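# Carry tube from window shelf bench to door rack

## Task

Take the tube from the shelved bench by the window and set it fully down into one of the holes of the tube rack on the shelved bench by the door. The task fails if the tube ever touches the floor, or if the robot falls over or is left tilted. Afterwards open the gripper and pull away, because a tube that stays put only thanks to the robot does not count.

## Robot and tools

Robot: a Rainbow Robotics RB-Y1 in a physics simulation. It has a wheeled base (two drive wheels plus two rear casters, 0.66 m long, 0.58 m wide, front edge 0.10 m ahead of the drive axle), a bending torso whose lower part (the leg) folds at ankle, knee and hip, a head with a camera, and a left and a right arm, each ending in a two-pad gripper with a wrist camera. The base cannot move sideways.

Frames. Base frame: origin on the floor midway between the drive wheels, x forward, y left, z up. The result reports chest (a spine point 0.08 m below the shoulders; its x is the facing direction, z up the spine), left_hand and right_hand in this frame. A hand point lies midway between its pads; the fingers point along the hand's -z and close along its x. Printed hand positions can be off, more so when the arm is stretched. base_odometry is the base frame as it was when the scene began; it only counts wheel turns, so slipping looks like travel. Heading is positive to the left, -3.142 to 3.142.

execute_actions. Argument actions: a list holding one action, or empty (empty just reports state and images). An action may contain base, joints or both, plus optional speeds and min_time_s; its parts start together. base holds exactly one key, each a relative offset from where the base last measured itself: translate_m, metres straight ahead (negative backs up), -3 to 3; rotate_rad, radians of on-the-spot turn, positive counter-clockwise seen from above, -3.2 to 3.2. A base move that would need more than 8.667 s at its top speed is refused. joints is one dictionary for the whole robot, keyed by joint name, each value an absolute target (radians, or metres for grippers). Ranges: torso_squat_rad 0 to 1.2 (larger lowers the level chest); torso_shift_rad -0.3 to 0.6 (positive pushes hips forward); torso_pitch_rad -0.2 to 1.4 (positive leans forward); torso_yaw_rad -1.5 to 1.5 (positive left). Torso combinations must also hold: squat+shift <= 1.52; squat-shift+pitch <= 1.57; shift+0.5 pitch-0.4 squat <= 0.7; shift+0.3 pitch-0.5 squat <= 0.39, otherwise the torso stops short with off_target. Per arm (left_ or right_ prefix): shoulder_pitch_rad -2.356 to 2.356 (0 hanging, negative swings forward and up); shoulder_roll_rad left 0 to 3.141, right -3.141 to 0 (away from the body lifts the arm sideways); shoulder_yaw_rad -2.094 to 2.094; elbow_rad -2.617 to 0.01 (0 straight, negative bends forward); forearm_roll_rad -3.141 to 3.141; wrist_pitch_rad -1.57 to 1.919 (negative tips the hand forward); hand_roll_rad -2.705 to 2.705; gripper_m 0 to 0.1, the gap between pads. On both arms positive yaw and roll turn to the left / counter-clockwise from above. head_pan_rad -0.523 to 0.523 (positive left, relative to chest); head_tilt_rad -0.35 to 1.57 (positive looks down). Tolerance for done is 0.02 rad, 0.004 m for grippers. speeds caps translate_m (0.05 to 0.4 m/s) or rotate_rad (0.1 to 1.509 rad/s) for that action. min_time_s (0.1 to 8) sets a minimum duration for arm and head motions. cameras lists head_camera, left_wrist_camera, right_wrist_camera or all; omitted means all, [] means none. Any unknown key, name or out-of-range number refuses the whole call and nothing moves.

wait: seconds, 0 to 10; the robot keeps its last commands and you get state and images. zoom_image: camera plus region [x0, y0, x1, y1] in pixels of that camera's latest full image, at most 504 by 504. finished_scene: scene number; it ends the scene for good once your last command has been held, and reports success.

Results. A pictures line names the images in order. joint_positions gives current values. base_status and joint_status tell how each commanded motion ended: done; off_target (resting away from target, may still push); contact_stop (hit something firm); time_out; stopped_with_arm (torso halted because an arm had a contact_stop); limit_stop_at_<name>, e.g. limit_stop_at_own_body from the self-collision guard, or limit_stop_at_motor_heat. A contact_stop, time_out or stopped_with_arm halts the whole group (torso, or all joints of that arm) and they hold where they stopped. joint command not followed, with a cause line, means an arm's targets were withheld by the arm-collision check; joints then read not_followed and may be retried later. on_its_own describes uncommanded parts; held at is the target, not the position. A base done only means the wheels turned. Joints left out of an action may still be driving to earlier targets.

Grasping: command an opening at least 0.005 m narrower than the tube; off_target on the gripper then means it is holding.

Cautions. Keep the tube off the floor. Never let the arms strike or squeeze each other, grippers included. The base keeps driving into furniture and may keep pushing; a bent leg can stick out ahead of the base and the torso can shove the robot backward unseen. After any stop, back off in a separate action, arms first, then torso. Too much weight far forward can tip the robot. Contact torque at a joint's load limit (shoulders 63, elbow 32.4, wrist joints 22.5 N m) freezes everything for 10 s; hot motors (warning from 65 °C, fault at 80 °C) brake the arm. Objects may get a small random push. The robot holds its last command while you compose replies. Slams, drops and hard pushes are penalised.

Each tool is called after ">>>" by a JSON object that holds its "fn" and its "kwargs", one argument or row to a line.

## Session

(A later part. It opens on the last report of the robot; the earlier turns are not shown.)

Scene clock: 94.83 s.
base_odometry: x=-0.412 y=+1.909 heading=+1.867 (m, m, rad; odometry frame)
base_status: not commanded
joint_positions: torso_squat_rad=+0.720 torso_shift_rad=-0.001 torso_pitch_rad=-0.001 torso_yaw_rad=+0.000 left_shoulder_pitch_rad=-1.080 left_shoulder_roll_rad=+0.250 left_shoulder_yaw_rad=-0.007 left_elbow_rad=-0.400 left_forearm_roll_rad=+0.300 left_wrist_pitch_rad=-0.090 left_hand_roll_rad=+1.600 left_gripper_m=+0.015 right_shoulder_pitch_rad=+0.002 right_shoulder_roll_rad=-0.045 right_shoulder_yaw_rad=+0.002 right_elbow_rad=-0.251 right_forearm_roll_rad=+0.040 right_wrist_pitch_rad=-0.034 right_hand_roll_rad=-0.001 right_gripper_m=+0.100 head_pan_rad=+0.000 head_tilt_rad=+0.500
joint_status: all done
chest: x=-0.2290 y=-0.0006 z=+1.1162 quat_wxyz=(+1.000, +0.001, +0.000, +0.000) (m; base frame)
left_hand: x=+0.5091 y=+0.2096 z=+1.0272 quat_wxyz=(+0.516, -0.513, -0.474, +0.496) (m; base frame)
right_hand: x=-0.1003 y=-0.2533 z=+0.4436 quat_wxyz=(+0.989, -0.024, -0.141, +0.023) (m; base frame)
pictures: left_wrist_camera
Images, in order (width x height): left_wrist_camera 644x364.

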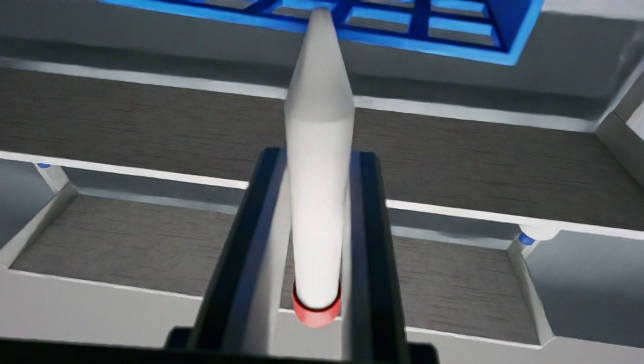

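Rack ahead; raise, advance, lower.

>>> {"fn": "execute_actions", "kwargs": {
  "actions": [
    {"joints":{"torso_squat_rad":0.5}}
  ],
  "cameras": []
}}

>>> {"fn": "execute_actions", "kwargs": {
  "actions": [
    {"base":{"translate_m":0.06}}
  ],
  "cameras": []
}}

>>> {"fn": "execute_actions", "kwargs": {
  "actions": [
    {"joints":{"torso_squat_rad":0.74}}
  ],
  "cameras": ["left_wrist_camera"]
}}

Scene clock: 101.73 s.
base_odometry: x=-0.412 y=+1.909 heading=+1.867 (m, m, rad; odometry frame)
base_status: not commanded
joint_positions: torso_squat_rad=+0.500 torso_shift_rad=-0.001 torso_pitch_rad=-0.001 torso_yaw_rad=+0.000 left_shoulder_pitch_rad=-1.080 left_shoulder_roll_rad=+0.250 left_shoulder_yaw_rad=-0.007 left_elbow_rad=-0.400 left_forearm_roll_rad=+0.300 left_wrist_pitch_rad=-0.090 left_hand_roll_rad=+1.600 left_gripper_m=+0.015 right_shoulder_pitch_rad=+0.002 right_shoulder_roll_rad=-0.045 right_shoulder_yaw_rad=+0.002 right_elbow_rad=-0.251 right_forearm_roll_rad=+0.040 right_wrist_pitch_rad=-0.034 right_hand_roll_rad=-0.001 right_gripper_m=+0.100 head_pan_rad=+0.000 head_tilt_rad=+0.500
joint_status: all done
chest: x=-0.2290 y=-0.0007 z=+1.2042 quat_wxyz=(+1.000, +0.001, +0.000, +0.000) (m; base frame)
left_hand: x=+0.5091 y=+0.2095 z=+1.1151 quat_wxyz=(+0.516, -0.513, -0.474, +0.496) (m; base frame)
right_hand: x=-0.1005 y=-0.2533 z=+0.5317 quat_wxyz=(+0.989, -0.024, -0.141, +0.023) (m; base frame)
pictures: none
No camera images: the call's "cameras" was empty. Leave "cameras" out to get every camera's image.

Scene clock: 103.30 s.
base_odometry: x=-0.429 y=+1.966 heading=+1.868 (m, m, rad; odometry frame)
base_status: done
joint_positions: torso_squat_rad=+0.500 torso_shift_rad=-0.001 torso_pitch_rad=-0.001 torso_yaw_rad=+0.000 left_shoulder_pitch_rad=-1.080 left_shoulder_roll_rad=+0.250 left_shoulder_yaw_rad=-0.007 left_elbow_rad=-0.400 left_forearm_roll_rad=+0.300 left_wrist_pitch_rad=-0.090 left_hand_roll_rad=+1.600 left_gripper_m=+0.015 right_shoulder_pitch_rad=+0.002 right_shoulder_roll_rad=-0.045 right_shoulder_yaw_rad=+0.002 right_elbow_rad=-0.251 right_forearm_roll_rad=+0.040 right_wrist_pitch_rad=-0.034 right_hand_roll_rad=-0.001 right_gripper_m=+0.100 head_pan_rad=+0.000 head_tilt_rad=+0.500
joint_status: not commanded
chest: x=-0.2290 y=-0.0006 z=+1.2042 quat_wxyz=(+1.000, +0.000, +0.000, +0.000) (m; base frame)
left_hand: x=+0.5091 y=+0.2096 z=+1.1151 quat_wxyz=(+0.516, -0.513, -0.474, +0.496) (m; base frame)
right_hand: x=-0.1005 y=-0.2533 z=+0.5317 quat_wxyz=(+0.989, -0.024, -0.141, +0.023) (m; base frame)
pictures: none
No camera images: the call's "cameras" was empty. Leave "cameras" out to get every camera's image.

Scene clock: 104.93 s.
base_odometry: x=-0.429 y=+1.966 heading=+1.868 (m, m, rad; odometry frame)
base_status: not commanded
joint_positions: torso_squat_rad=+0.719 torso_shift_rad=-0.003 torso_pitch_rad=-0.006 torso_yaw_rad=+0.000 left_shoulder_pitch_rad=-1.086 left_shoulder_roll_rad=+0.252 left_shoulder_yaw_rad=-0.007 left_elbow_rad=-0.404 left_forearm_roll_rad=+0.300 left_wrist_pitch_rad=-0.092 left_hand_roll_rad=+1.600 left_gripper_m=+0.015 right_shoulder_pitch_rad=+0.002 right_shoulder_roll_rad=-0.045 right_shoulder_yaw_rad=+0.002 right_elbow_rad=-0.251 right_forearm_roll_rad=+0.040 right_wrist_pitch_rad=-0.034 right_hand_roll_rad=-0.001 right_gripper_m=+0.100 head_pan_rad=+0.000 head_tilt_rad=+0.500
joint_status: torso_squat_rad contact_stop (moved +0.219 of +0.240)
on_its_own: torso_squat_rad is held at +0.719, not at your +0.740, since a contact_stop
chest: x=-0.2315 y=-0.0007 z=+1.1166 quat_wxyz=(+1.000, +0.001, -0.003, +0.000) (m; base frame)
left_hand: x=+0.5082 y=+0.2092 z=+1.0379 quat_wxyz=(+0.513, -0.517, -0.478, +0.491) (m; base frame)
right_hand: x=-0.0995 y=-0.2532 z=+0.4447 quat_wxyz=(+0.989, -0.024, -0.144, +0.023) (m; base frame)
pictures: left_wrist_camera
Images, in order (width x height): left_wrist_camera 644x364.

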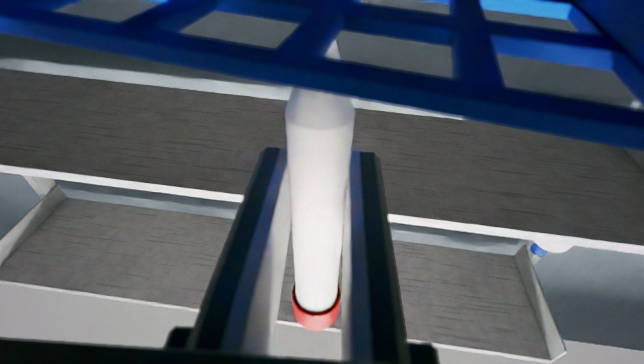

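>>> {"fn": "execute_actions", "kwargs": {
  "actions": [
    {"joints":{"torso_squat_rad":0.69,"left_gripper_m":0.08}}
  ],
  "cameras": []
}}

>>> {"fn": "execute_actions", "kwargs": {
  "actions": [
    {"base":{"translate_m":-0.38}}
  ],
  "cameras": ["head_camera"]
}}

Scene clock: 109.90 s.
base_odometry: x=-0.429 y=+1.966 heading=+1.868 (m, m, rad; odometry frame)
base_status: not commanded
joint_positions: torso_squat_rad=+0.690 torso_shift_rad=-0.003 torso_pitch_rad=-0.004 torso_yaw_rad=+0.000 left_shoulder_pitch_rad=-1.081 left_shoulder_roll_rad=+0.250 left_shoulder_yaw_rad=-0.007 left_elbow_rad=-0.400 left_forearm_roll_rad=+0.300 left_wrist_pitch_rad=-0.090 left_hand_roll_rad=+1.600 left_gripper_m=+0.080 right_shoulder_pitch_rad=+0.002 right_shoulder_roll_rad=-0.045 right_shoulder_yaw_rad=+0.002 right_elbow_rad=-0.251 right_forearm_roll_rad=+0.040 right_wrist_pitch_rad=-0.034 right_hand_roll_rad=-0.001 right_gripper_m=+0.100 head_pan_rad=+0.000 head_tilt_rad=+0.500
joint_status: all done
chest: x=-0.2308 y=-0.0007 z=+1.1298 quat_wxyz=(+1.000, +0.001, -0.002, +0.000) (m; base frame)
left_hand: x=+0.5077 y=+0.2098 z=+1.0440 quat_wxyz=(+0.515, -0.514, -0.475, +0.495) (m; base frame)
right_hand: x=-0.0998 y=-0.2533 z=+0.4577 quat_wxyz=(+0.989, -0.024, -0.143, +0.023) (m; base frame)
pictures: none
No camera images: the call's "cameras" was empty. Leave "cameras" out to get every camera's image.

Scene clock: 112.30 s.
base_odometry: x=-0.318 y=+1.603 heading=+1.869 (m, m, rad; odometry frame)
base_status: done
joint_positions: torso_squat_rad=+0.690 torso_shift_rad=-0.003 torso_pitch_rad=-0.005 torso_yaw_rad=+0.000 left_shoulder_pitch_rad=-1.080 left_shoulder_roll_rad=+0.250 left_shoulder_yaw_rad=-0.007 left_elbow_rad=-0.400 left_forearm_roll_rad=+0.300 left_wrist_pitch_rad=-0.090 left_hand_roll_rad=+1.600 left_gripper_m=+0.080 right_shoulder_pitch_rad=+0.002 right_shoulder_roll_rad=-0.045 right_shoulder_yaw_rad=+0.002 right_elbow_rad=-0.251 right_forearm_roll_rad=+0.040 right_wrist_pitch_rad=-0.034 right_hand_roll_rad=-0.001 right_gripper_m=+0.100 head_pan_rad=+0.000 head_tilt_rad=+0.500
joint_status: not commanded
chest: x=-0.2309 y=-0.0006 z=+1.1298 quat_wxyz=(+1.000, +0.001, -0.002, +0.000) (m; base frame)
left_hand: x=+0.5075 y=+0.2098 z=+1.0438 quat_wxyz=(+0.515, -0.514, -0.475, +0.495) (m; base frame)
right_hand: x=-0.0998 y=-0.2533 z=+0.4577 quat_wxyz=(+0.989, -0.024, -0.143, +0.023) (m; base frame)
pictures: head_camera
Images, in order (width x height): head_camera 896x504.

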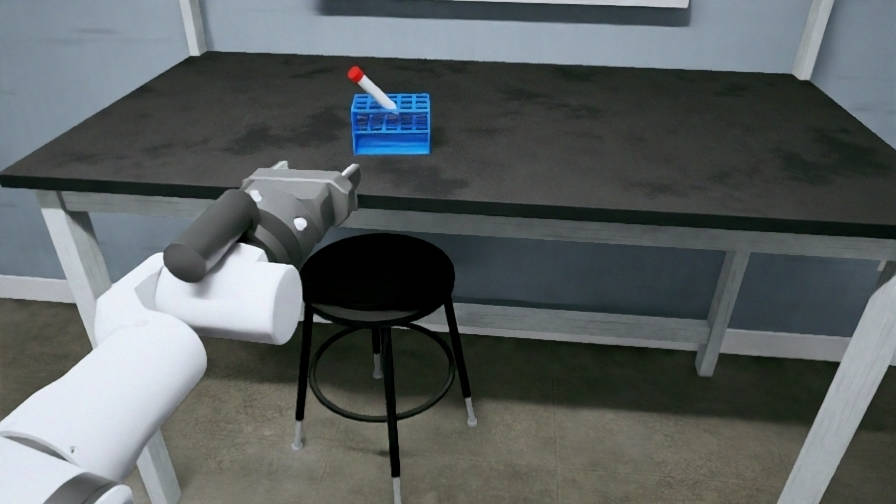

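Same fix.

>>> {"fn": "execute_actions", "kwargs": {
  "actions": [
    {"base":{"translate_m":0.41},"joints":{"torso_squat_rad":0.64,"left_gripper_m":0.1}}
  ],
  "cameras": []
}}

>>> {"fn": "execute_actions", "kwargs": {
  "actions": [
    {"joints":{"left_gripper_m":0.005}}
  ],
  "cameras": ["left_wrist_camera"]
}}

>>> {"fn": "execute_actions", "kwargs": {
  "actions": [
    {"joints":{"left_gripper_m":0.08}}
  ],
  "cameras": []
}}

>>> {"fn": "execute_actions", "kwargs": {
  "actions": [
    {"base":{"translate_m":-0.4}}
  ],
  "cameras": ["head_camera"]
}}

Scene clock: 119.73 s.
base_odometry: x=-0.438 y=+1.995 heading=+1.870 (m, m, rad; odometry frame)
base_status: done
joint_positions: torso_squat_rad=+0.640 torso_shift_rad=-0.003 torso_pitch_rad=-0.004 torso_yaw_rad=+0.000 left_shoulder_pitch_rad=-1.080 left_shoulder_roll_rad=+0.250 left_shoulder_yaw_rad=-0.007 left_elbow_rad=-0.400 left_forearm_roll_rad=+0.300 left_wrist_pitch_rad=-0.090 left_hand_roll_rad=+1.600 left_gripper_m=+0.099 right_shoulder_pitch_rad=+0.002 right_shoulder_roll_rad=-0.045 right_shoulder_yaw_rad=+0.002 right_elbow_rad=-0.251 right_forearm_roll_rad=+0.040 right_wrist_pitch_rad=-0.034 right_hand_roll_rad=-0.001 right_gripper_m=+0.100 head_pan_rad=+0.000 head_tilt_rad=+0.500
joint_status: all done
chest: x=-0.2308 y=-0.0006 z=+1.1514 quat_wxyz=(+1.000, +0.000, -0.002, +0.000) (m; base frame)
left_hand: x=+0.5076 y=+0.2098 z=+1.0651 quat_wxyz=(+0.515, -0.514, -0.475, +0.495) (m; base frame)
right_hand: x=-0.0998 y=-0.2533 z=+0.4793 quat_wxyz=(+0.989, -0.024, -0.143, +0.023) (m; base frame)
pictures: none
No camera images: the call's "cameras" was empty. Leave "cameras" out to get every camera's image.

Scene clock: 121.17 s.
base_odometry: x=-0.438 y=+1.995 heading=+1.870 (m, m, rad; odometry frame)
base_status: not commanded
joint_positions: torso_squat_rad=+0.640 torso_shift_rad=-0.003 torso_pitch_rad=-0.004 torso_yaw_rad=+0.000 left_shoulder_pitch_rad=-1.080 left_shoulder_roll_rad=+0.250 left_shoulder_yaw_rad=-0.007 left_elbow_rad=-0.400 left_forearm_roll_rad=+0.300 left_wrist_pitch_rad=-0.090 left_hand_roll_rad=+1.600 left_gripper_m=+0.014 right_shoulder_pitch_rad=+0.002 right_shoulder_roll_rad=-0.045 right_shoulder_yaw_rad=+0.002 right_elbow_rad=-0.251 right_forearm_roll_rad=+0.040 right_wrist_pitch_rad=-0.034 right_hand_roll_rad=-0.001 right_gripper_m=+0.100 head_pan_rad=+0.000 head_tilt_rad=+0.500
joint_status: left_gripper_m off_target (ended at +0.014, target +0.005)
chest: x=-0.2308 y=-0.0006 z=+1.1514 quat_wxyz=(+1.000, +0.000, -0.002, +0.000) (m; base frame)
left_hand: x=+0.5075 y=+0.2098 z=+1.0651 quat_wxyz=(+0.515, -0.514, -0.475, +0.495) (m; base frame)
right_hand: x=-0.0998 y=-0.2533 z=+0.4793 quat_wxyz=(+0.989, -0.024, -0.143, +0.023) (m; base frame)
pictures: left_wrist_camera
Images, in order (width x height): left_wrist_camera 644x364.

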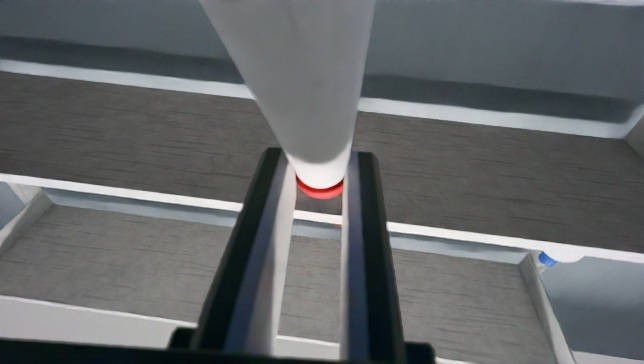

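Scene clock: 122.40 s.
base_odometry: x=-0.438 y=+1.995 heading=+1.870 (m, m, rad; odometry frame)
base_status: not commanded
joint_positions: torso_squat_rad=+0.640 torso_shift_rad=-0.003 torso_pitch_rad=-0.004 torso_yaw_rad=+0.000 left_shoulder_pitch_rad=-1.080 left_shoulder_roll_rad=+0.250 left_shoulder_yaw_rad=-0.007 left_elbow_rad=-0.400 left_forearm_roll_rad=+0.300 left_wrist_pitch_rad=-0.090 left_hand_roll_rad=+1.600 left_gripper_m=+0.080 right_shoulder_pitch_rad=+0.002 right_shoulder_roll_rad=-0.045 right_shoulder_yaw_rad=+0.002 right_elbow_rad=-0.251 right_forearm_roll_rad=+0.040 right_wrist_pitch_rad=-0.034 right_hand_roll_rad=-0.001 right_gripper_m=+0.100 head_pan_rad=+0.000 head_tilt_rad=+0.500
joint_status: all done
chest: x=-0.2308 y=-0.0006 z=+1.1514 quat_wxyz=(+1.000, +0.000, -0.002, +0.000) (m; base frame)
left_hand: x=+0.5075 y=+0.2098 z=+1.0651 quat_wxyz=(+0.515, -0.514, -0.475, +0.495) (m; base frame)
right_hand: x=-0.0998 y=-0.2533 z=+0.4793 quat_wxyz=(+0.989, -0.024, -0.143, +0.023) (m; base frame)
pictures: none
No camera images: the call's "cameras" was empty. Leave "cameras" out to get every camera's image.

Scene clock: 124.93 s.
base_odometry: x=-0.320 y=+1.613 heading=+1.872 (m, m, rad; odometry frame)
base_status: done
joint_positions: torso_squat_rad=+0.640 torso_shift_rad=-0.003 torso_pitch_rad=-0.005 torso_yaw_rad=+0.000 left_shoulder_pitch_rad=-1.080 left_shoulder_roll_rad=+0.250 left_shoulder_yaw_rad=-0.007 left_elbow_rad=-0.400 left_forearm_roll_rad=+0.300 left_wrist_pitch_rad=-0.090 left_hand_roll_rad=+1.600 left_gripper_m=+0.080 right_shoulder_pitch_rad=+0.002 right_shoulder_roll_rad=-0.045 right_shoulder_yaw_rad=+0.002 right_elbow_rad=-0.251 right_forearm_roll_rad=+0.040 right_wrist_pitch_rad=-0.034 right_hand_roll_rad=-0.001 right_gripper_m=+0.100 head_pan_rad=+0.000 head_tilt_rad=+0.500
joint_status: not commanded
chest: x=-0.2309 y=-0.0006 z=+1.1514 quat_wxyz=(+1.000, +0.000, -0.002, +0.000) (m; base frame)
left_hand: x=+0.5075 y=+0.2098 z=+1.0652 quat_wxyz=(+0.515, -0.514, -0.475, +0.495) (m; base frame)
right_hand: x=-0.0999 y=-0.2533 z=+0.4793 quat_wxyz=(+0.989, -0.024, -0.143, +0.023) (m; base frame)
pictures: head_camera
Images, in order (width x height): head_camera 896x504.

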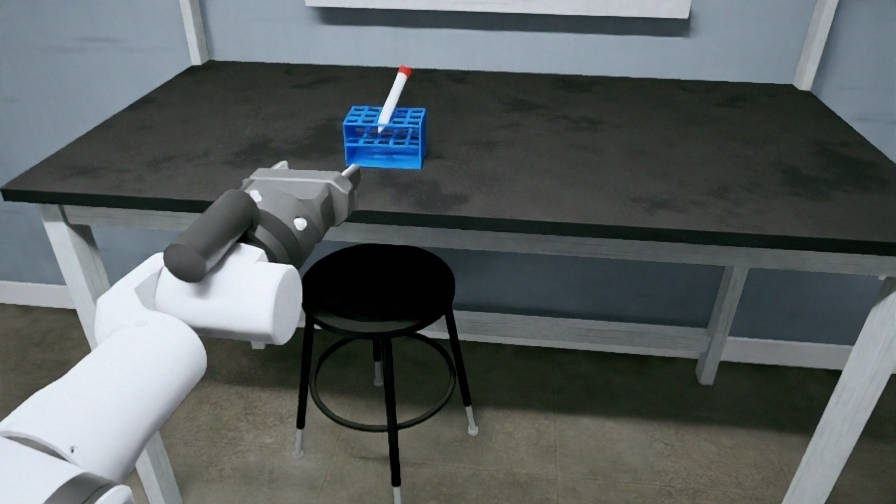

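>>> {"fn": "execute_actions", "kwargs": {
  "actions": [
    {"base":{"translate_m":0.43},"joints":{"left_gripper_m":0.1}}
  ],
  "cameras": []
}}

>>> {"fn": "execute_actions", "kwargs": {
  "actions": [
    {"joints":{"left_gripper_m":0.017}}
  ],
  "cameras": ["left_wrist_camera"]
}}

>>> {"fn": "execute_actions", "kwargs": {
  "actions": [
    {"base":{"translate_m":-0.04}}
  ],
  "cameras": ["left_wrist_camera"]
}}

>>> {"fn": "execute_actions", "kwargs": {
  "actions": [
    {"joints":{"left_gripper_m":0.08}}
  ],
  "cameras": []
}}

>>> {"fn": "execute_actions", "kwargs": {
  "actions": [
    {"base":{"translate_m":-0.4}}
  ],
  "cameras": ["head_camera"]
}}

Scene clock: 132.70 s.
base_odometry: x=-0.448 y=+2.023 heading=+1.873 (m, m, rad; odometry frame)
base_status: done
joint_positions: torso_squat_rad=+0.640 torso_shift_rad=-0.003 torso_pitch_rad=-0.005 torso_yaw_rad=+0.000 left_shoulder_pitch_rad=-1.080 left_shoulder_roll_rad=+0.250 left_shoulder_yaw_rad=-0.007 left_elbow_rad=-0.400 left_forearm_roll_rad=+0.300 left_wrist_pitch_rad=-0.090 left_hand_roll_rad=+1.600 left_gripper_m=+0.099 right_shoulder_pitch_rad=+0.002 right_shoulder_roll_rad=-0.045 right_shoulder_yaw_rad=+0.002 right_elbow_rad=-0.251 right_forearm_roll_rad=+0.040 right_wrist_pitch_rad=-0.034 right_hand_roll_rad=-0.001 right_gripper_m=+0.100 head_pan_rad=+0.000 head_tilt_rad=+0.500
joint_status: all done
chest: x=-0.2309 y=-0.0006 z=+1.1514 quat_wxyz=(+1.000, +0.000, -0.002, +0.000) (m; base frame)
left_hand: x=+0.5075 y=+0.2097 z=+1.0651 quat_wxyz=(+0.515, -0.514, -0.475, +0.495) (m; base frame)
right_hand: x=-0.0998 y=-0.2533 z=+0.4793 quat_wxyz=(+0.989, -0.024, -0.143, +0.023) (m; base frame)
pictures: none
No camera images: the call's "cameras" was empty. Leave "cameras" out to get every camera's image.

Scene clock: 134.00 s.
base_odometry: x=-0.448 y=+2.023 heading=+1.873 (m, m, rad; odometry frame)
base_status: not commanded
joint_positions: torso_squat_rad=+0.640 torso_shift_rad=-0.003 torso_pitch_rad=-0.005 torso_yaw_rad=+0.000 left_shoulder_pitch_rad=-1.080 left_shoulder_roll_rad=+0.250 left_shoulder_yaw_rad=-0.007 left_elbow_rad=-0.400 left_forearm_roll_rad=+0.300 left_wrist_pitch_rad=-0.090 left_hand_roll_rad=+1.600 left_gripper_m=+0.019 right_shoulder_pitch_rad=+0.002 right_shoulder_roll_rad=-0.045 right_shoulder_yaw_rad=+0.002 right_elbow_rad=-0.251 right_forearm_roll_rad=+0.040 right_wrist_pitch_rad=-0.034 right_hand_roll_rad=-0.001 right_gripper_m=+0.100 head_pan_rad=+0.000 head_tilt_rad=+0.500
joint_status: all done
chest: x=-0.2309 y=-0.0006 z=+1.1514 quat_wxyz=(+1.000, +0.000, -0.002, +0.000) (m; base frame)
left_hand: x=+0.5075 y=+0.2097 z=+1.0651 quat_wxyz=(+0.515, -0.514, -0.475, +0.495) (m; base frame)
right_hand: x=-0.0998 y=-0.2533 z=+0.4793 quat_wxyz=(+0.989, -0.024, -0.143, +0.023) (m; base frame)
pictures: left_wrist_camera
Images, in order (width x height): left_wrist_camera 644x364.

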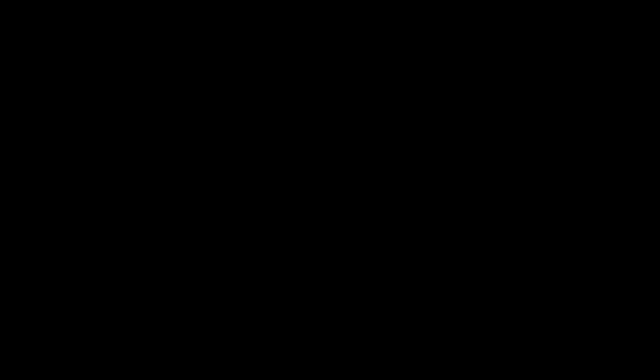

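Scene clock: 135.17 s.
base_odometry: x=-0.436 y=+1.985 heading=+1.873 (m, m, rad; odometry frame)
base_status: done
joint_positions: torso_squat_rad=+0.640 torso_shift_rad=-0.003 torso_pitch_rad=-0.005 torso_yaw_rad=+0.000 left_shoulder_pitch_rad=-1.080 left_shoulder_roll_rad=+0.250 left_shoulder_yaw_rad=-0.007 left_elbow_rad=-0.400 left_forearm_roll_rad=+0.300 left_wrist_pitch_rad=-0.090 left_hand_roll_rad=+1.600 left_gripper_m=+0.019 right_shoulder_pitch_rad=+0.002 right_shoulder_roll_rad=-0.045 right_shoulder_yaw_rad=+0.002 right_elbow_rad=-0.251 right_forearm_roll_rad=+0.040 right_wrist_pitch_rad=-0.034 right_hand_roll_rad=-0.001 right_gripper_m=+0.100 head_pan_rad=+0.000 head_tilt_rad=+0.500
joint_status: not commanded
chest: x=-0.2309 y=-0.0006 z=+1.1514 quat_wxyz=(+1.000, +0.000, -0.002, +0.000) (m; base frame)
left_hand: x=+0.5075 y=+0.2097 z=+1.0652 quat_wxyz=(+0.515, -0.514, -0.475, +0.495) (m; base frame)
right_hand: x=-0.0999 y=-0.2533 z=+0.4793 quat_wxyz=(+0.989, -0.024, -0.143, +0.023) (m; base frame)
pictures: left_wrist_camera
Images, in order (width x height): left_wrist_camera 644x364.

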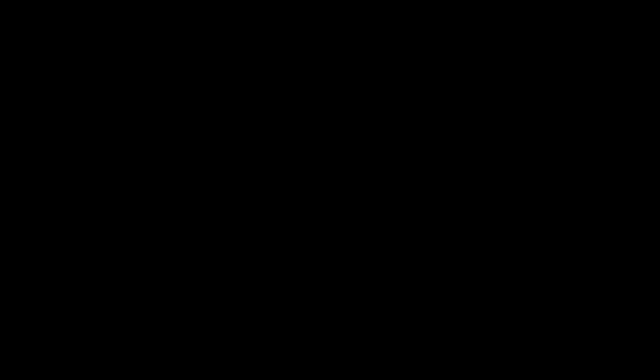

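Scene clock: 136.27 s.
base_odometry: x=-0.436 y=+1.985 heading=+1.873 (m, m, rad; odometry frame)
base_status: not commanded
joint_positions: torso_squat_rad=+0.640 torso_shift_rad=-0.003 torso_pitch_rad=-0.005 torso_yaw_rad=+0.000 left_shoulder_pitch_rad=-1.080 left_shoulder_roll_rad=+0.250 left_shoulder_yaw_rad=-0.007 left_elbow_rad=-0.400 left_forearm_roll_rad=+0.300 left_wrist_pitch_rad=-0.090 left_hand_roll_rad=+1.600 left_gripper_m=+0.080 right_shoulder_pitch_rad=+0.002 right_shoulder_roll_rad=-0.045 right_shoulder_yaw_rad=+0.002 right_elbow_rad=-0.251 right_forearm_roll_rad=+0.040 right_wrist_pitch_rad=-0.034 right_hand_roll_rad=-0.001 right_gripper_m=+0.100 head_pan_rad=+0.000 head_tilt_rad=+0.500
joint_status: all done
chest: x=-0.2309 y=-0.0006 z=+1.1514 quat_wxyz=(+1.000, +0.000, -0.002, +0.000) (m; base frame)
left_hand: x=+0.5075 y=+0.2097 z=+1.0652 quat_wxyz=(+0.515, -0.514, -0.475, +0.495) (m; base frame)
right_hand: x=-0.0999 y=-0.2533 z=+0.4793 quat_wxyz=(+0.989, -0.024, -0.143, +0.023) (m; base frame)
pictures: none
No camera images: the call's "cameras" was empty. Leave "cameras" out to get every camera's image.

Scene clock: 138.80 s.
base_odometry: x=-0.317 y=+1.603 heading=+1.875 (m, m, rad; odometry frame)
base_status: done
joint_positions: torso_squat_rad=+0.640 torso_shift_rad=-0.003 torso_pitch_rad=-0.005 torso_yaw_rad=+0.000 left_shoulder_pitch_rad=-1.080 left_shoulder_roll_rad=+0.250 left_shoulder_yaw_rad=-0.007 left_elbow_rad=-0.400 left_forearm_roll_rad=+0.300 left_wrist_pitch_rad=-0.090 left_hand_roll_rad=+1.600 left_gripper_m=+0.080 right_shoulder_pitch_rad=+0.002 right_shoulder_roll_rad=-0.045 right_shoulder_yaw_rad=+0.002 right_elbow_rad=-0.251 right_forearm_roll_rad=+0.040 right_wrist_pitch_rad=-0.034 right_hand_roll_rad=-0.001 right_gripper_m=+0.100 head_pan_rad=+0.000 head_tilt_rad=+0.500
joint_status: not commanded
chest: x=-0.2309 y=-0.0006 z=+1.1514 quat_wxyz=(+1.000, +0.000, -0.002, +0.000) (m; base frame)
left_hand: x=+0.5075 y=+0.2098 z=+1.0652 quat_wxyz=(+0.515, -0.514, -0.475, +0.495) (m; base frame)
right_hand: x=-0.0999 y=-0.2533 z=+0.4793 quat_wxyz=(+0.989, -0.024, -0.143, +0.023) (m; base frame)
pictures: head_camera
Images, in order (width x height): head_camera 896x504.

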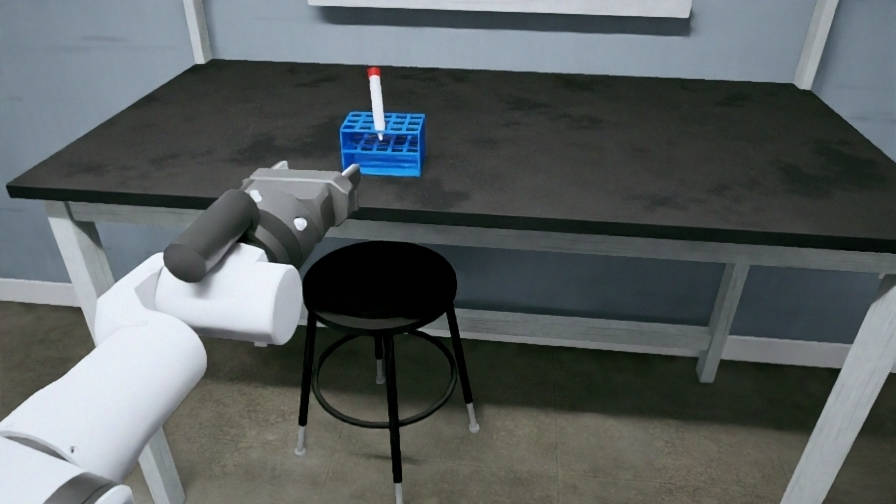

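>>> {"fn": "execute_actions", "kwargs": {
  "actions": [
    {"base":{"translate_m":0.42},"joints":{"left_gripper_m":0.1,"torso_squat_rad":0.57}}
  ],
  "cameras": []
}}

>>> {"fn": "execute_actions", "kwargs": {
  "actions": [
    {"joints":{"left_gripper_m":0.005}}
  ],
  "cameras": ["left_wrist_camera"]
}}

>>> {"fn": "execute_actions", "kwargs": {
  "actions": [
    {"base":{"translate_m":-0.04}}
  ],
  "cameras": []
}}

>>> {"fn": "execute_actions", "kwargs": {
  "actions": [
    {"joints":{"torso_squat_rad":0.66}}
  ],
  "cameras": ["left_wrist_camera"]
}}

>>> {"fn": "execute_actions", "kwargs": {
  "actions": [
    {"joints":{"left_gripper_m":0.08}}
  ],
  "cameras": []
}}

>>> {"fn": "execute_actions", "kwargs": {
  "actions": [
    {"base":{"translate_m":-0.4}}
  ],
  "cameras": ["head_camera"]
}}

Scene clock: 147.67 s.
base_odometry: x=-0.442 y=+2.004 heading=+1.876 (m, m, rad; odometry frame)
base_status: done
joint_positions: torso_squat_rad=+0.570 torso_shift_rad=-0.003 torso_pitch_rad=-0.004 torso_yaw_rad=+0.000 left_shoulder_pitch_rad=-1.080 left_shoulder_roll_rad=+0.250 left_shoulder_yaw_rad=-0.007 left_elbow_rad=-0.400 left_forearm_roll_rad=+0.300 left_wrist_pitch_rad=-0.090 left_hand_roll_rad=+1.600 left_gripper_m=+0.099 right_shoulder_pitch_rad=+0.002 right_shoulder_roll_rad=-0.045 right_shoulder_yaw_rad=+0.002 right_elbow_rad=-0.251 right_forearm_roll_rad=+0.040 right_wrist_pitch_rad=-0.034 right_hand_roll_rad=-0.001 right_gripper_m=+0.100 head_pan_rad=+0.000 head_tilt_rad=+0.500
joint_status: all done
chest: x=-0.2309 y=-0.0006 z=+1.1793 quat_wxyz=(+1.000, +0.000, -0.002, +0.000) (m; base frame)
left_hand: x=+0.5075 y=+0.2097 z=+1.0929 quat_wxyz=(+0.515, -0.514, -0.475, +0.495) (m; base frame)
right_hand: x=-0.0999 y=-0.2533 z=+0.5072 quat_wxyz=(+0.989, -0.024, -0.143, +0.023) (m; base frame)
pictures: none
No camera images: the call's "cameras" was empty. Leave "cameras" out to get every camera's image.

Scene clock: 149.10 s.
base_odometry: x=-0.442 y=+2.004 heading=+1.876 (m, m, rad; odometry frame)
base_status: not commanded
joint_positions: torso_squat_rad=+0.570 torso_shift_rad=-0.003 torso_pitch_rad=-0.004 torso_yaw_rad=+0.000 left_shoulder_pitch_rad=-1.080 left_shoulder_roll_rad=+0.250 left_shoulder_yaw_rad=-0.007 left_elbow_rad=-0.400 left_forearm_roll_rad=+0.300 left_wrist_pitch_rad=-0.090 left_hand_roll_rad=+1.600 left_gripper_m=+0.005 right_shoulder_pitch_rad=+0.002 right_shoulder_roll_rad=-0.045 right_shoulder_yaw_rad=+0.002 right_elbow_rad=-0.251 right_forearm_roll_rad=+0.040 right_wrist_pitch_rad=-0.034 right_hand_roll_rad=-0.001 right_gripper_m=+0.100 head_pan_rad=+0.000 head_tilt_rad=+0.500
joint_status: all done
chest: x=-0.2309 y=-0.0006 z=+1.1793 quat_wxyz=(+1.000, +0.000, -0.002, +0.000) (m; base frame)
left_hand: x=+0.5075 y=+0.2097 z=+1.0929 quat_wxyz=(+0.515, -0.514, -0.475, +0.495) (m; base frame)
right_hand: x=-0.0999 y=-0.2533 z=+0.5072 quat_wxyz=(+0.989, -0.024, -0.143, +0.023) (m; base frame)
pictures: left_wrist_camera
Images, in order (width x height): left_wrist_camera 644x364.

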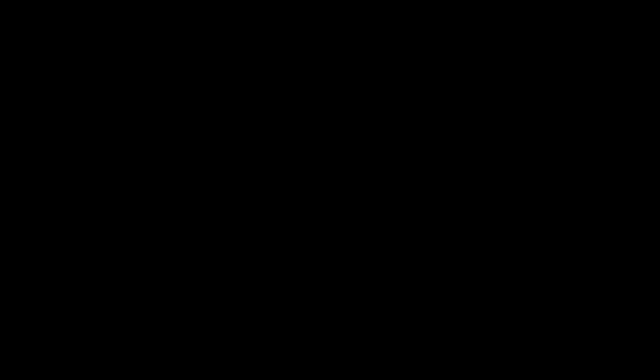

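Scene clock: 150.27 s.
base_odometry: x=-0.430 y=+1.966 heading=+1.876 (m, m, rad; odometry frame)
base_status: done
joint_positions: torso_squat_rad=+0.570 torso_shift_rad=-0.003 torso_pitch_rad=-0.005 torso_yaw_rad=+0.000 left_shoulder_pitch_rad=-1.080 left_shoulder_roll_rad=+0.250 left_shoulder_yaw_rad=-0.007 left_elbow_rad=-0.400 left_forearm_roll_rad=+0.300 left_wrist_pitch_rad=-0.090 left_hand_roll_rad=+1.600 left_gripper_m=+0.005 right_shoulder_pitch_rad=+0.002 right_shoulder_roll_rad=-0.045 right_shoulder_yaw_rad=+0.002 right_elbow_rad=-0.251 right_forearm_roll_rad=+0.040 right_wrist_pitch_rad=-0.034 right_hand_roll_rad=-0.001 right_gripper_m=+0.100 head_pan_rad=+0.000 head_tilt_rad=+0.500
joint_status: not commanded
chest: x=-0.2310 y=-0.0006 z=+1.1793 quat_wxyz=(+1.000, +0.000, -0.002, +0.000) (m; base frame)
left_hand: x=+0.5074 y=+0.2097 z=+1.0930 quat_wxyz=(+0.515, -0.514, -0.475, +0.495) (m; base frame)
right_hand: x=-0.1000 y=-0.2533 z=+0.5072 quat_wxyz=(+0.989, -0.024, -0.143, +0.023) (m; base frame)
pictures: none
No camera images: the call's "cameras" was empty. Leave "cameras" out to get every camera's image.

Scene clock: 151.33 s.
base_odometry: x=-0.430 y=+1.966 heading=+1.876 (m, m, rad; odometry frame)
base_status: not commanded
joint_positions: torso_squat_rad=+0.660 torso_shift_rad=-0.003 torso_pitch_rad=-0.005 torso_yaw_rad=+0.000 left_shoulder_pitch_rad=-1.080 left_shoulder_roll_rad=+0.250 left_shoulder_yaw_rad=-0.007 left_elbow_rad=-0.400 left_forearm_roll_rad=+0.300 left_wrist_pitch_rad=-0.090 left_hand_roll_rad=+1.600 left_gripper_m=+0.005 right_shoulder_pitch_rad=+0.002 right_shoulder_roll_rad=-0.045 right_shoulder_yaw_rad=+0.002 right_elbow_rad=-0.251 right_forearm_roll_rad=+0.040 right_wrist_pitch_rad=-0.034 right_hand_roll_rad=-0.001 right_gripper_m=+0.100 head_pan_rad=+0.000 head_tilt_rad=+0.500
joint_status: all done
chest: x=-0.2309 y=-0.0006 z=+1.1429 quat_wxyz=(+1.000, +0.000, -0.002, +0.000) (m; base frame)
left_hand: x=+0.5075 y=+0.2097 z=+1.0567 quat_wxyz=(+0.515, -0.514, -0.475, +0.495) (m; base frame)
right_hand: x=-0.0999 y=-0.2533 z=+0.4709 quat_wxyz=(+0.989, -0.024, -0.143, +0.023) (m; base frame)
pictures: left_wrist_camera
Images, in order (width x height): left_wrist_camera 644x364.

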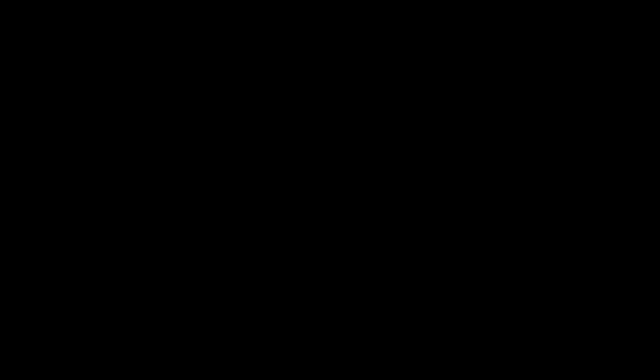

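Scene clock: 152.57 s.
base_odometry: x=-0.430 y=+1.966 heading=+1.876 (m, m, rad; odometry frame)
base_status: not commanded
joint_positions: torso_squat_rad=+0.660 torso_shift_rad=-0.003 torso_pitch_rad=-0.005 torso_yaw_rad=+0.000 left_shoulder_pitch_rad=-1.080 left_shoulder_roll_rad=+0.250 left_shoulder_yaw_rad=-0.007 left_elbow_rad=-0.400 left_forearm_roll_rad=+0.300 left_wrist_pitch_rad=-0.090 left_hand_roll_rad=+1.600 left_gripper_m=+0.080 right_shoulder_pitch_rad=+0.002 right_shoulder_roll_rad=-0.045 right_shoulder_yaw_rad=+0.002 right_elbow_rad=-0.251 right_forearm_roll_rad=+0.040 right_wrist_pitch_rad=-0.034 right_hand_roll_rad=-0.001 right_gripper_m=+0.100 head_pan_rad=+0.000 head_tilt_rad=+0.500
joint_status: all done
chest: x=-0.2309 y=-0.0006 z=+1.1429 quat_wxyz=(+1.000, +0.000, -0.002, +0.000) (m; base frame)
left_hand: x=+0.5075 y=+0.2097 z=+1.0567 quat_wxyz=(+0.515, -0.514, -0.475, +0.495) (m; base frame)
right_hand: x=-0.0999 y=-0.2533 z=+0.4709 quat_wxyz=(+0.989, -0.024, -0.143, +0.023) (m; base frame)
pictures: none
No camera images: the call's "cameras" was empty. Leave "cameras" out to get every camera's image.

Scene clock: 155.10 s.
base_odometry: x=-0.310 y=+1.584 heading=+1.878 (m, m, rad; odometry frame)
base_status: done
joint_positions: torso_squat_rad=+0.660 torso_shift_rad=-0.003 torso_pitch_rad=-0.005 torso_yaw_rad=+0.000 left_shoulder_pitch_rad=-1.080 left_shoulder_roll_rad=+0.250 left_shoulder_yaw_rad=-0.007 left_elbow_rad=-0.400 left_forearm_roll_rad=+0.300 left_wrist_pitch_rad=-0.090 left_hand_roll_rad=+1.600 left_gripper_m=+0.080 right_shoulder_pitch_rad=+0.002 right_shoulder_roll_rad=-0.045 right_shoulder_yaw_rad=+0.002 right_elbow_rad=-0.251 right_forearm_roll_rad=+0.040 right_wrist_pitch_rad=-0.034 right_hand_roll_rad=-0.001 right_gripper_m=+0.100 head_pan_rad=+0.000 head_tilt_rad=+0.500
joint_status: not commanded
chest: x=-0.2309 y=-0.0006 z=+1.1429 quat_wxyz=(+1.000, +0.000, -0.002, +0.000) (m; base frame)
left_hand: x=+0.5075 y=+0.2097 z=+1.0567 quat_wxyz=(+0.515, -0.514, -0.475, +0.495) (m; base frame)
right_hand: x=-0.0999 y=-0.2533 z=+0.4709 quat_wxyz=(+0.989, -0.024, -0.143, +0.023) (m; base frame)
pictures: head_camera
Images, in order (width x height): head_camera 896x504.

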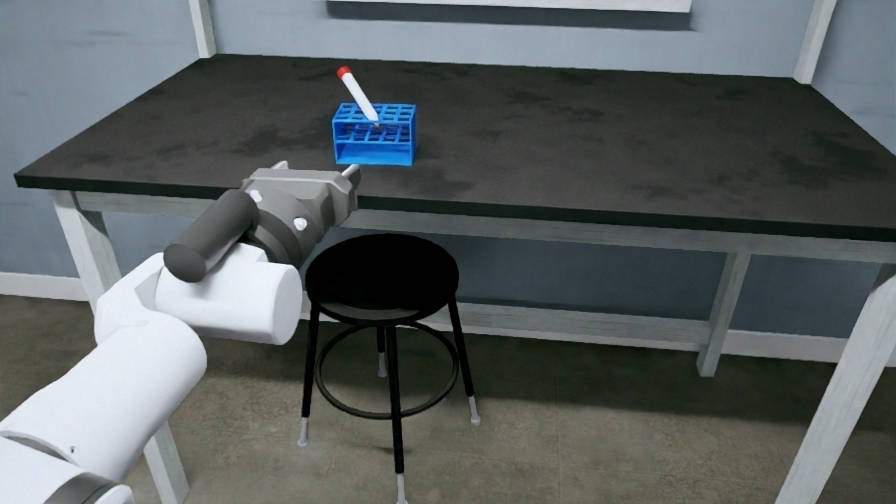

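>>> {"fn": "execute_actions", "kwargs": {
  "actions": [
    {"base":{"translate_m":0.46},"joints":{"left_gripper_m":0.1,"torso_squat_rad":0.63}}
  ],
  "cameras": []
}}

>>> {"fn": "execute_actions", "kwargs": {
  "actions": [
    {"joints":{"left_gripper_m":0.005}}
  ],
  "cameras": ["head_camera"]
}}

Scene clock: 160.87 s.
base_odometry: x=-0.449 y=+2.023 heading=+1.879 (m, m, rad; odometry frame)
base_status: done
joint_positions: torso_squat_rad=+0.630 torso_shift_rad=-0.003 torso_pitch_rad=-0.004 torso_yaw_rad=+0.000 left_shoulder_pitch_rad=-1.080 left_shoulder_roll_rad=+0.250 left_shoulder_yaw_rad=-0.007 left_elbow_rad=-0.400 left_forearm_roll_rad=+0.300 left_wrist_pitch_rad=-0.090 left_hand_roll_rad=+1.600 left_gripper_m=+0.099 right_shoulder_pitch_rad=+0.002 right_shoulder_roll_rad=-0.045 right_shoulder_yaw_rad=+0.002 right_elbow_rad=-0.251 right_forearm_roll_rad=+0.040 right_wrist_pitch_rad=-0.034 right_hand_roll_rad=-0.001 right_gripper_m=+0.100 head_pan_rad=+0.000 head_tilt_rad=+0.500
joint_status: all done
chest: x=-0.2309 y=-0.0006 z=+1.1555 quat_wxyz=(+1.000, +0.000, -0.002, +0.000) (m; base frame)
left_hand: x=+0.5075 y=+0.2097 z=+1.0692 quat_wxyz=(+0.515, -0.514, -0.475, +0.495) (m; base frame)
right_hand: x=-0.0998 y=-0.2533 z=+0.4835 quat_wxyz=(+0.989, -0.024, -0.143, +0.023) (m; base frame)
pictures: none
No camera images: the call's "cameras" was empty. Leave "cameras" out to get every camera's image.

Scene clock: 162.30 s.
base_odometry: x=-0.449 y=+2.023 heading=+1.879 (m, m, rad; odometry frame)
base_status: not commanded
joint_positions: torso_squat_rad=+0.630 torso_shift_rad=-0.003 torso_pitch_rad=-0.004 torso_yaw_rad=+0.000 left_shoulder_pitch_rad=-1.080 left_shoulder_roll_rad=+0.250 left_shoulder_yaw_rad=-0.007 left_elbow_rad=-0.400 left_forearm_roll_rad=+0.300 left_wrist_pitch_rad=-0.090 left_hand_roll_rad=+1.600 left_gripper_m=+0.005 right_shoulder_pitch_rad=+0.002 right_shoulder_roll_rad=-0.045 right_shoulder_yaw_rad=+0.002 right_elbow_rad=-0.251 right_forearm_roll_rad=+0.040 right_wrist_pitch_rad=-0.034 right_hand_roll_rad=-0.001 right_gripper_m=+0.100 head_pan_rad=+0.000 head_tilt_rad=+0.500
joint_status: all done
chest: x=-0.2309 y=-0.0006 z=+1.1555 quat_wxyz=(+1.000, +0.000, -0.002, +0.000) (m; base frame)
left_hand: x=+0.5075 y=+0.2097 z=+1.0692 quat_wxyz=(+0.515, -0.514, -0.475, +0.495) (m; base frame)
right_hand: x=-0.0998 y=-0.2533 z=+0.4835 quat_wxyz=(+0.989, -0.024, -0.143, +0.023) (m; base frame)
pictures: head_camera
Images, in order (width x height): head_camera 896x504.

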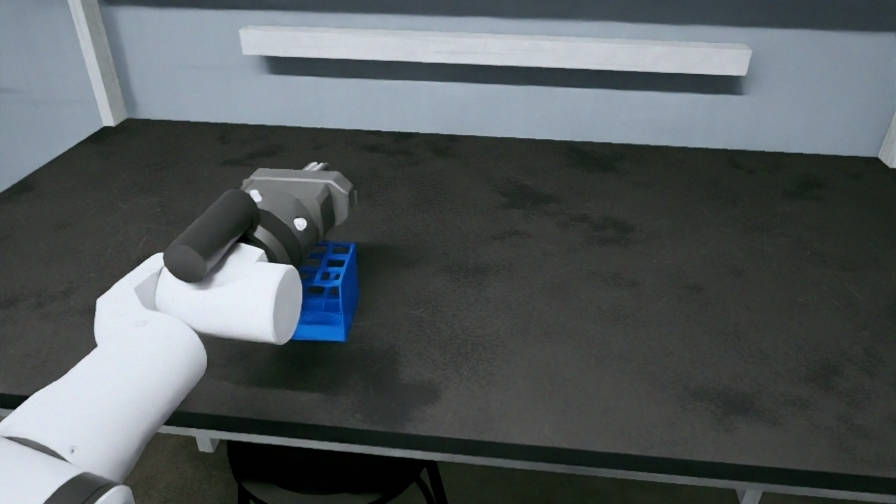

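>>> {"fn": "execute_actions", "kwargs": {
  "actions": [
    {"joints":{"torso_squat_rad":0.4}}
  ],
  "cameras": []
}}

>>> {"fn": "execute_actions", "kwargs": {
  "actions": [
    {"base":{"translate_m":-0.4}}
  ],
  "cameras": ["head_camera"]
}}

Scene clock: 167.47 s.
base_odometry: x=-0.449 y=+2.023 heading=+1.879 (m, m, rad; odometry frame)
base_status: not commanded
joint_positions: torso_squat_rad=+0.400 torso_shift_rad=-0.003 torso_pitch_rad=-0.004 torso_yaw_rad=+0.000 left_shoulder_pitch_rad=-1.080 left_shoulder_roll_rad=+0.250 left_shoulder_yaw_rad=-0.007 left_elbow_rad=-0.400 left_forearm_roll_rad=+0.300 left_wrist_pitch_rad=-0.090 left_hand_roll_rad=+1.600 left_gripper_m=+0.005 right_shoulder_pitch_rad=+0.002 right_shoulder_roll_rad=-0.045 right_shoulder_yaw_rad=+0.002 right_elbow_rad=-0.251 right_forearm_roll_rad=+0.040 right_wrist_pitch_rad=-0.034 right_hand_roll_rad=-0.001 right_gripper_m=+0.100 head_pan_rad=+0.000 head_tilt_rad=+0.500
joint_status: all done
chest: x=-0.2311 y=-0.0007 z=+1.2347 quat_wxyz=(+1.000, +0.000, -0.002, +0.000) (m; base frame)
left_hand: x=+0.5073 y=+0.2097 z=+1.1483 quat_wxyz=(+0.515, -0.514, -0.475, +0.495) (m; base frame)
right_hand: x=-0.1000 y=-0.2533 z=+0.5626 quat_wxyz=(+0.989, -0.024, -0.143, +0.023) (m; base frame)
pictures: none
No camera images: the call's "cameras" was empty. Leave "cameras" out to get every camera's image.

Scene clock: 170.23 s.
base_odometry: x=-0.328 y=+1.642 heading=+1.881 (m, m, rad; odometry frame)
base_status: done
joint_positions: torso_squat_rad=+0.400 torso_shift_rad=-0.003 torso_pitch_rad=-0.005 torso_yaw_rad=+0.000 left_shoulder_pitch_rad=-1.080 left_shoulder_roll_rad=+0.250 left_shoulder_yaw_rad=-0.007 left_elbow_rad=-0.400 left_forearm_roll_rad=+0.300 left_wrist_pitch_rad=-0.090 left_hand_roll_rad=+1.600 left_gripper_m=+0.005 right_shoulder_pitch_rad=+0.002 right_shoulder_roll_rad=-0.045 right_shoulder_yaw_rad=+0.002 right_elbow_rad=-0.251 right_forearm_roll_rad=+0.040 right_wrist_pitch_rad=-0.034 right_hand_roll_rad=-0.001 right_gripper_m=+0.100 head_pan_rad=+0.000 head_tilt_rad=+0.500
joint_status: not commanded
chest: x=-0.2311 y=-0.0007 z=+1.2347 quat_wxyz=(+1.000, +0.000, -0.002, +0.000) (m; base frame)
left_hand: x=+0.5073 y=+0.2097 z=+1.1484 quat_wxyz=(+0.515, -0.514, -0.475, +0.495) (m; base frame)
right_hand: x=-0.1001 y=-0.2533 z=+0.5626 quat_wxyz=(+0.989, -0.024, -0.143, +0.023) (m; base frame)
pictures: head_camera
Images, in order (width x height): head_camera 896x504.

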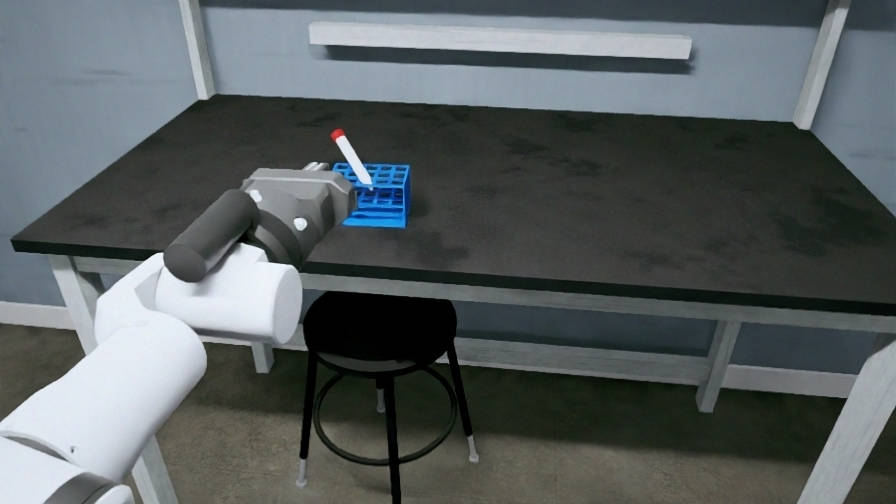

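>>> {"fn": "execute_actions", "kwargs": {
  "actions": [
    {"base":{"rotate_rad":0.05},"joints":{"left_gripper_m":0.1,"torso_squat_rad":0.67}}
  ],
  "cameras": []
}}

>>> {"fn": "execute_actions", "kwargs": {
  "actions": [
    {"base":{"translate_m":0.39}}
  ],
  "cameras": []
}}

>>> {"fn": "execute_actions", "kwargs": {
  "actions": [
    {"joints":{"left_gripper_m":0.005}}
  ],
  "cameras": ["head_camera","left_wrist_camera"]
}}

Scene clock: 177.93 s.
base_odometry: x=-0.328 y=+1.641 heading=+1.929 (m, m, rad; odometry frame)
base_status: done
joint_positions: torso_squat_rad=+0.670 torso_shift_rad=-0.003 torso_pitch_rad=-0.005 torso_yaw_rad=+0.000 left_shoulder_pitch_rad=-1.080 left_shoulder_roll_rad=+0.250 left_shoulder_yaw_rad=-0.007 left_elbow_rad=-0.400 left_forearm_roll_rad=+0.300 left_wrist_pitch_rad=-0.090 left_hand_roll_rad=+1.600 left_gripper_m=+0.099 right_shoulder_pitch_rad=+0.002 right_shoulder_roll_rad=-0.045 right_shoulder_yaw_rad=+0.002 right_elbow_rad=-0.251 right_forearm_roll_rad=+0.040 right_wrist_pitch_rad=-0.034 right_hand_roll_rad=-0.001 right_gripper_m=+0.100 head_pan_rad=+0.000 head_tilt_rad=+0.500
joint_status: all done
chest: x=-0.2309 y=-0.0006 z=+1.1386 quat_wxyz=(+1.000, +0.000, -0.002, +0.000) (m; base frame)
left_hand: x=+0.5075 y=+0.2097 z=+1.0524 quat_wxyz=(+0.515, -0.514, -0.475, +0.495) (m; base frame)
right_hand: x=-0.0998 y=-0.2533 z=+0.4665 quat_wxyz=(+0.989, -0.024, -0.143, +0.023) (m; base frame)
pictures: none
No camera images: the call's "cameras" was empty. Leave "cameras" out to get every camera's image.

Scene clock: 180.27 s.
base_odometry: x=-0.465 y=+2.007 heading=+1.930 (m, m, rad; odometry frame)
base_status: done
joint_positions: torso_squat_rad=+0.670 torso_shift_rad=-0.003 torso_pitch_rad=-0.004 torso_yaw_rad=+0.000 left_shoulder_pitch_rad=-1.080 left_shoulder_roll_rad=+0.250 left_shoulder_yaw_rad=-0.007 left_elbow_rad=-0.400 left_forearm_roll_rad=+0.300 left_wrist_pitch_rad=-0.090 left_hand_roll_rad=+1.600 left_gripper_m=+0.099 right_shoulder_pitch_rad=+0.002 right_shoulder_roll_rad=-0.045 right_shoulder_yaw_rad=+0.002 right_elbow_rad=-0.251 right_forearm_roll_rad=+0.040 right_wrist_pitch_rad=-0.034 right_hand_roll_rad=-0.001 right_gripper_m=+0.100 head_pan_rad=+0.000 head_tilt_rad=+0.500
joint_status: not commanded
chest: x=-0.2308 y=-0.0006 z=+1.1386 quat_wxyz=(+1.000, +0.000, -0.002, +0.000) (m; base frame)
left_hand: x=+0.5076 y=+0.2097 z=+1.0522 quat_wxyz=(+0.515, -0.514, -0.475, +0.495) (m; base frame)
right_hand: x=-0.0998 y=-0.2533 z=+0.4666 quat_wxyz=(+0.989, -0.024, -0.143, +0.023) (m; base frame)
pictures: none
No camera images: the call's "cameras" was empty. Leave "cameras" out to get every camera's image.

Scene clock: 181.70 s.
base_odometry: x=-0.465 y=+2.007 heading=+1.930 (m, m, rad; odometry frame)
base_status: not commanded
joint_positions: torso_squat_rad=+0.670 torso_shift_rad=-0.003 torso_pitch_rad=-0.004 torso_yaw_rad=+0.000 left_shoulder_pitch_rad=-1.080 left_shoulder_roll_rad=+0.250 left_shoulder_yaw_rad=-0.007 left_elbow_rad=-0.400 left_forearm_roll_rad=+0.300 left_wrist_pitch_rad=-0.090 left_hand_roll_rad=+1.600 left_gripper_m=+0.018 right_shoulder_pitch_rad=+0.002 right_shoulder_roll_rad=-0.045 right_shoulder_yaw_rad=+0.002 right_elbow_rad=-0.251 right_forearm_roll_rad=+0.040 right_wrist_pitch_rad=-0.034 right_hand_roll_rad=-0.001 right_gripper_m=+0.100 head_pan_rad=+0.000 head_tilt_rad=+0.500
joint_status: left_gripper_m off_target (ended at +0.018, target +0.005)
chest: x=-0.2308 y=-0.0006 z=+1.1386 quat_wxyz=(+1.000, +0.000, -0.002, +0.000) (m; base frame)
left_hand: x=+0.5076 y=+0.2097 z=+1.0522 quat_wxyz=(+0.515, -0.514, -0.475, +0.495) (m; base frame)
right_hand: x=-0.0998 y=-0.2533 z=+0.4666 quat_wxyz=(+0.989, -0.024, -0.143, +0.023) (m; base frame)
pictures: head_camera, left_wrist_camera
Images, in order (width x height): head_camera 896x504, left_wrist_camera 644x364.

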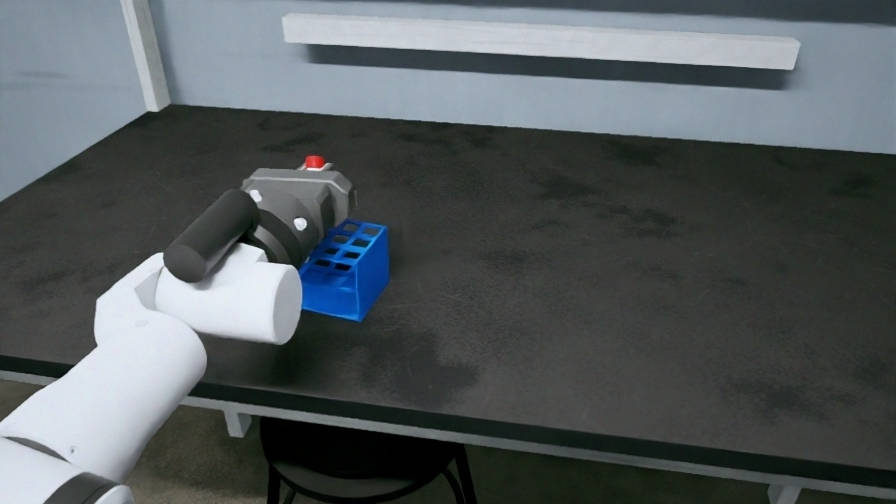

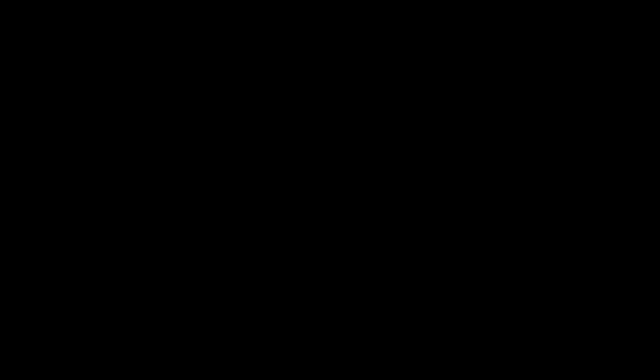

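>>> {"fn": "execute_actions", "kwargs": {
  "actions": [
    {"base":{"translate_m":-0.03},"joints":{"left_wrist_pitch_rad":-0.35,"torso_squat_rad":0.7}}
  ],
  "cameras": []
}}

>>> {"fn": "execute_actions", "kwargs": {
  "actions": [
    {"joints":{"left_gripper_m":0.08}}
  ],
  "cameras": []
}}

>>> {"fn": "execute_actions", "kwargs": {
  "actions": [
    {"base":{"translate_m":-0.4}}
  ],
  "cameras": ["head_camera"]
}}

Scene clock: 187.10 s.
base_odometry: x=-0.454 y=+1.979 heading=+1.930 (m, m, rad; odometry frame)
base_status: done
joint_positions: torso_squat_rad=+0.700 torso_shift_rad=-0.003 torso_pitch_rad=-0.005 torso_yaw_rad=+0.000 left_shoulder_pitch_rad=-1.080 left_shoulder_roll_rad=+0.250 left_shoulder_yaw_rad=-0.007 left_elbow_rad=-0.400 left_forearm_roll_rad=+0.300 left_wrist_pitch_rad=-0.350 left_hand_roll_rad=+1.600 left_gripper_m=+0.018 right_shoulder_pitch_rad=+0.002 right_shoulder_roll_rad=-0.045 right_shoulder_yaw_rad=+0.002 right_elbow_rad=-0.251 right_forearm_roll_rad=+0.040 right_wrist_pitch_rad=-0.034 right_hand_roll_rad=-0.001 right_gripper_m=+0.100 head_pan_rad=+0.000 head_tilt_rad=+0.500
joint_status: all done
chest: x=-0.2309 y=-0.0006 z=+1.1253 quat_wxyz=(+1.000, +0.000, -0.002, +0.000) (m; base frame)
left_hand: x=+0.5010 y=+0.2095 z=+1.0985 quat_wxyz=(+0.446, -0.578, -0.533, +0.427) (m; base frame)
right_hand: x=-0.0998 y=-0.2533 z=+0.4533 quat_wxyz=(+0.989, -0.024, -0.143, +0.023) (m; base frame)
pictures: none
No camera images: the call's "cameras" was empty. Leave "cameras" out to get every camera's image.

Scene clock: 188.33 s.
base_odometry: x=-0.454 y=+1.979 heading=+1.930 (m, m, rad; odometry frame)
base_status: not commanded
joint_positions: torso_squat_rad=+0.700 torso_shift_rad=-0.003 torso_pitch_rad=-0.005 torso_yaw_rad=+0.000 left_shoulder_pitch_rad=-1.080 left_shoulder_roll_rad=+0.250 left_shoulder_yaw_rad=-0.007 left_elbow_rad=-0.400 left_forearm_roll_rad=+0.300 left_wrist_pitch_rad=-0.350 left_hand_roll_rad=+1.600 left_gripper_m=+0.080 right_shoulder_pitch_rad=+0.002 right_shoulder_roll_rad=-0.045 right_shoulder_yaw_rad=+0.002 right_elbow_rad=-0.251 right_forearm_roll_rad=+0.040 right_wrist_pitch_rad=-0.034 right_hand_roll_rad=-0.001 right_gripper_m=+0.100 head_pan_rad=+0.000 head_tilt_rad=+0.500
joint_status: all done
chest: x=-0.2309 y=-0.0006 z=+1.1253 quat_wxyz=(+1.000, +0.000, -0.002, +0.000) (m; base frame)
left_hand: x=+0.5010 y=+0.2095 z=+1.0985 quat_wxyz=(+0.446, -0.578, -0.533, +0.427) (m; base frame)
right_hand: x=-0.0998 y=-0.2533 z=+0.4533 quat_wxyz=(+0.989, -0.024, -0.143, +0.023) (m; base frame)
pictures: none
No camera images: the call's "cameras" was empty. Leave "cameras" out to get every camera's image.

Scene clock: 190.87 s.
base_odometry: x=-0.313 y=+1.604 heading=+1.931 (m, m, rad; odometry frame)
base_status: done
joint_positions: torso_squat_rad=+0.700 torso_shift_rad=-0.003 torso_pitch_rad=-0.005 torso_yaw_rad=+0.000 left_shoulder_pitch_rad=-1.080 left_shoulder_roll_rad=+0.250 left_shoulder_yaw_rad=-0.007 left_elbow_rad=-0.400 left_forearm_roll_rad=+0.300 left_wrist_pitch_rad=-0.350 left_hand_roll_rad=+1.600 left_gripper_m=+0.080 right_shoulder_pitch_rad=+0.002 right_shoulder_roll_rad=-0.045 right_shoulder_yaw_rad=+0.002 right_elbow_rad=-0.251 right_forearm_roll_rad=+0.040 right_wrist_pitch_rad=-0.034 right_hand_roll_rad=-0.001 right_gripper_m=+0.100 head_pan_rad=+0.000 head_tilt_rad=+0.500
joint_status: not commanded
chest: x=-0.2309 y=-0.0006 z=+1.1253 quat_wxyz=(+1.000, +0.000, -0.002, +0.000) (m; base frame)
left_hand: x=+0.5010 y=+0.2095 z=+1.0985 quat_wxyz=(+0.446, -0.578, -0.533, +0.427) (m; base frame)
right_hand: x=-0.0998 y=-0.2533 z=+0.4533 quat_wxyz=(+0.989, -0.024, -0.143, +0.023) (m; base frame)
pictures: head_camera
Images, in order (width x height): head_camera 896x504.

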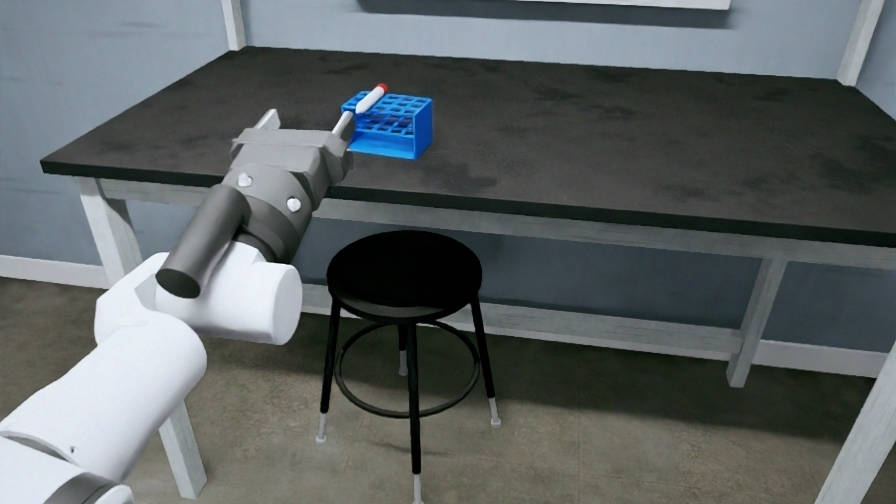

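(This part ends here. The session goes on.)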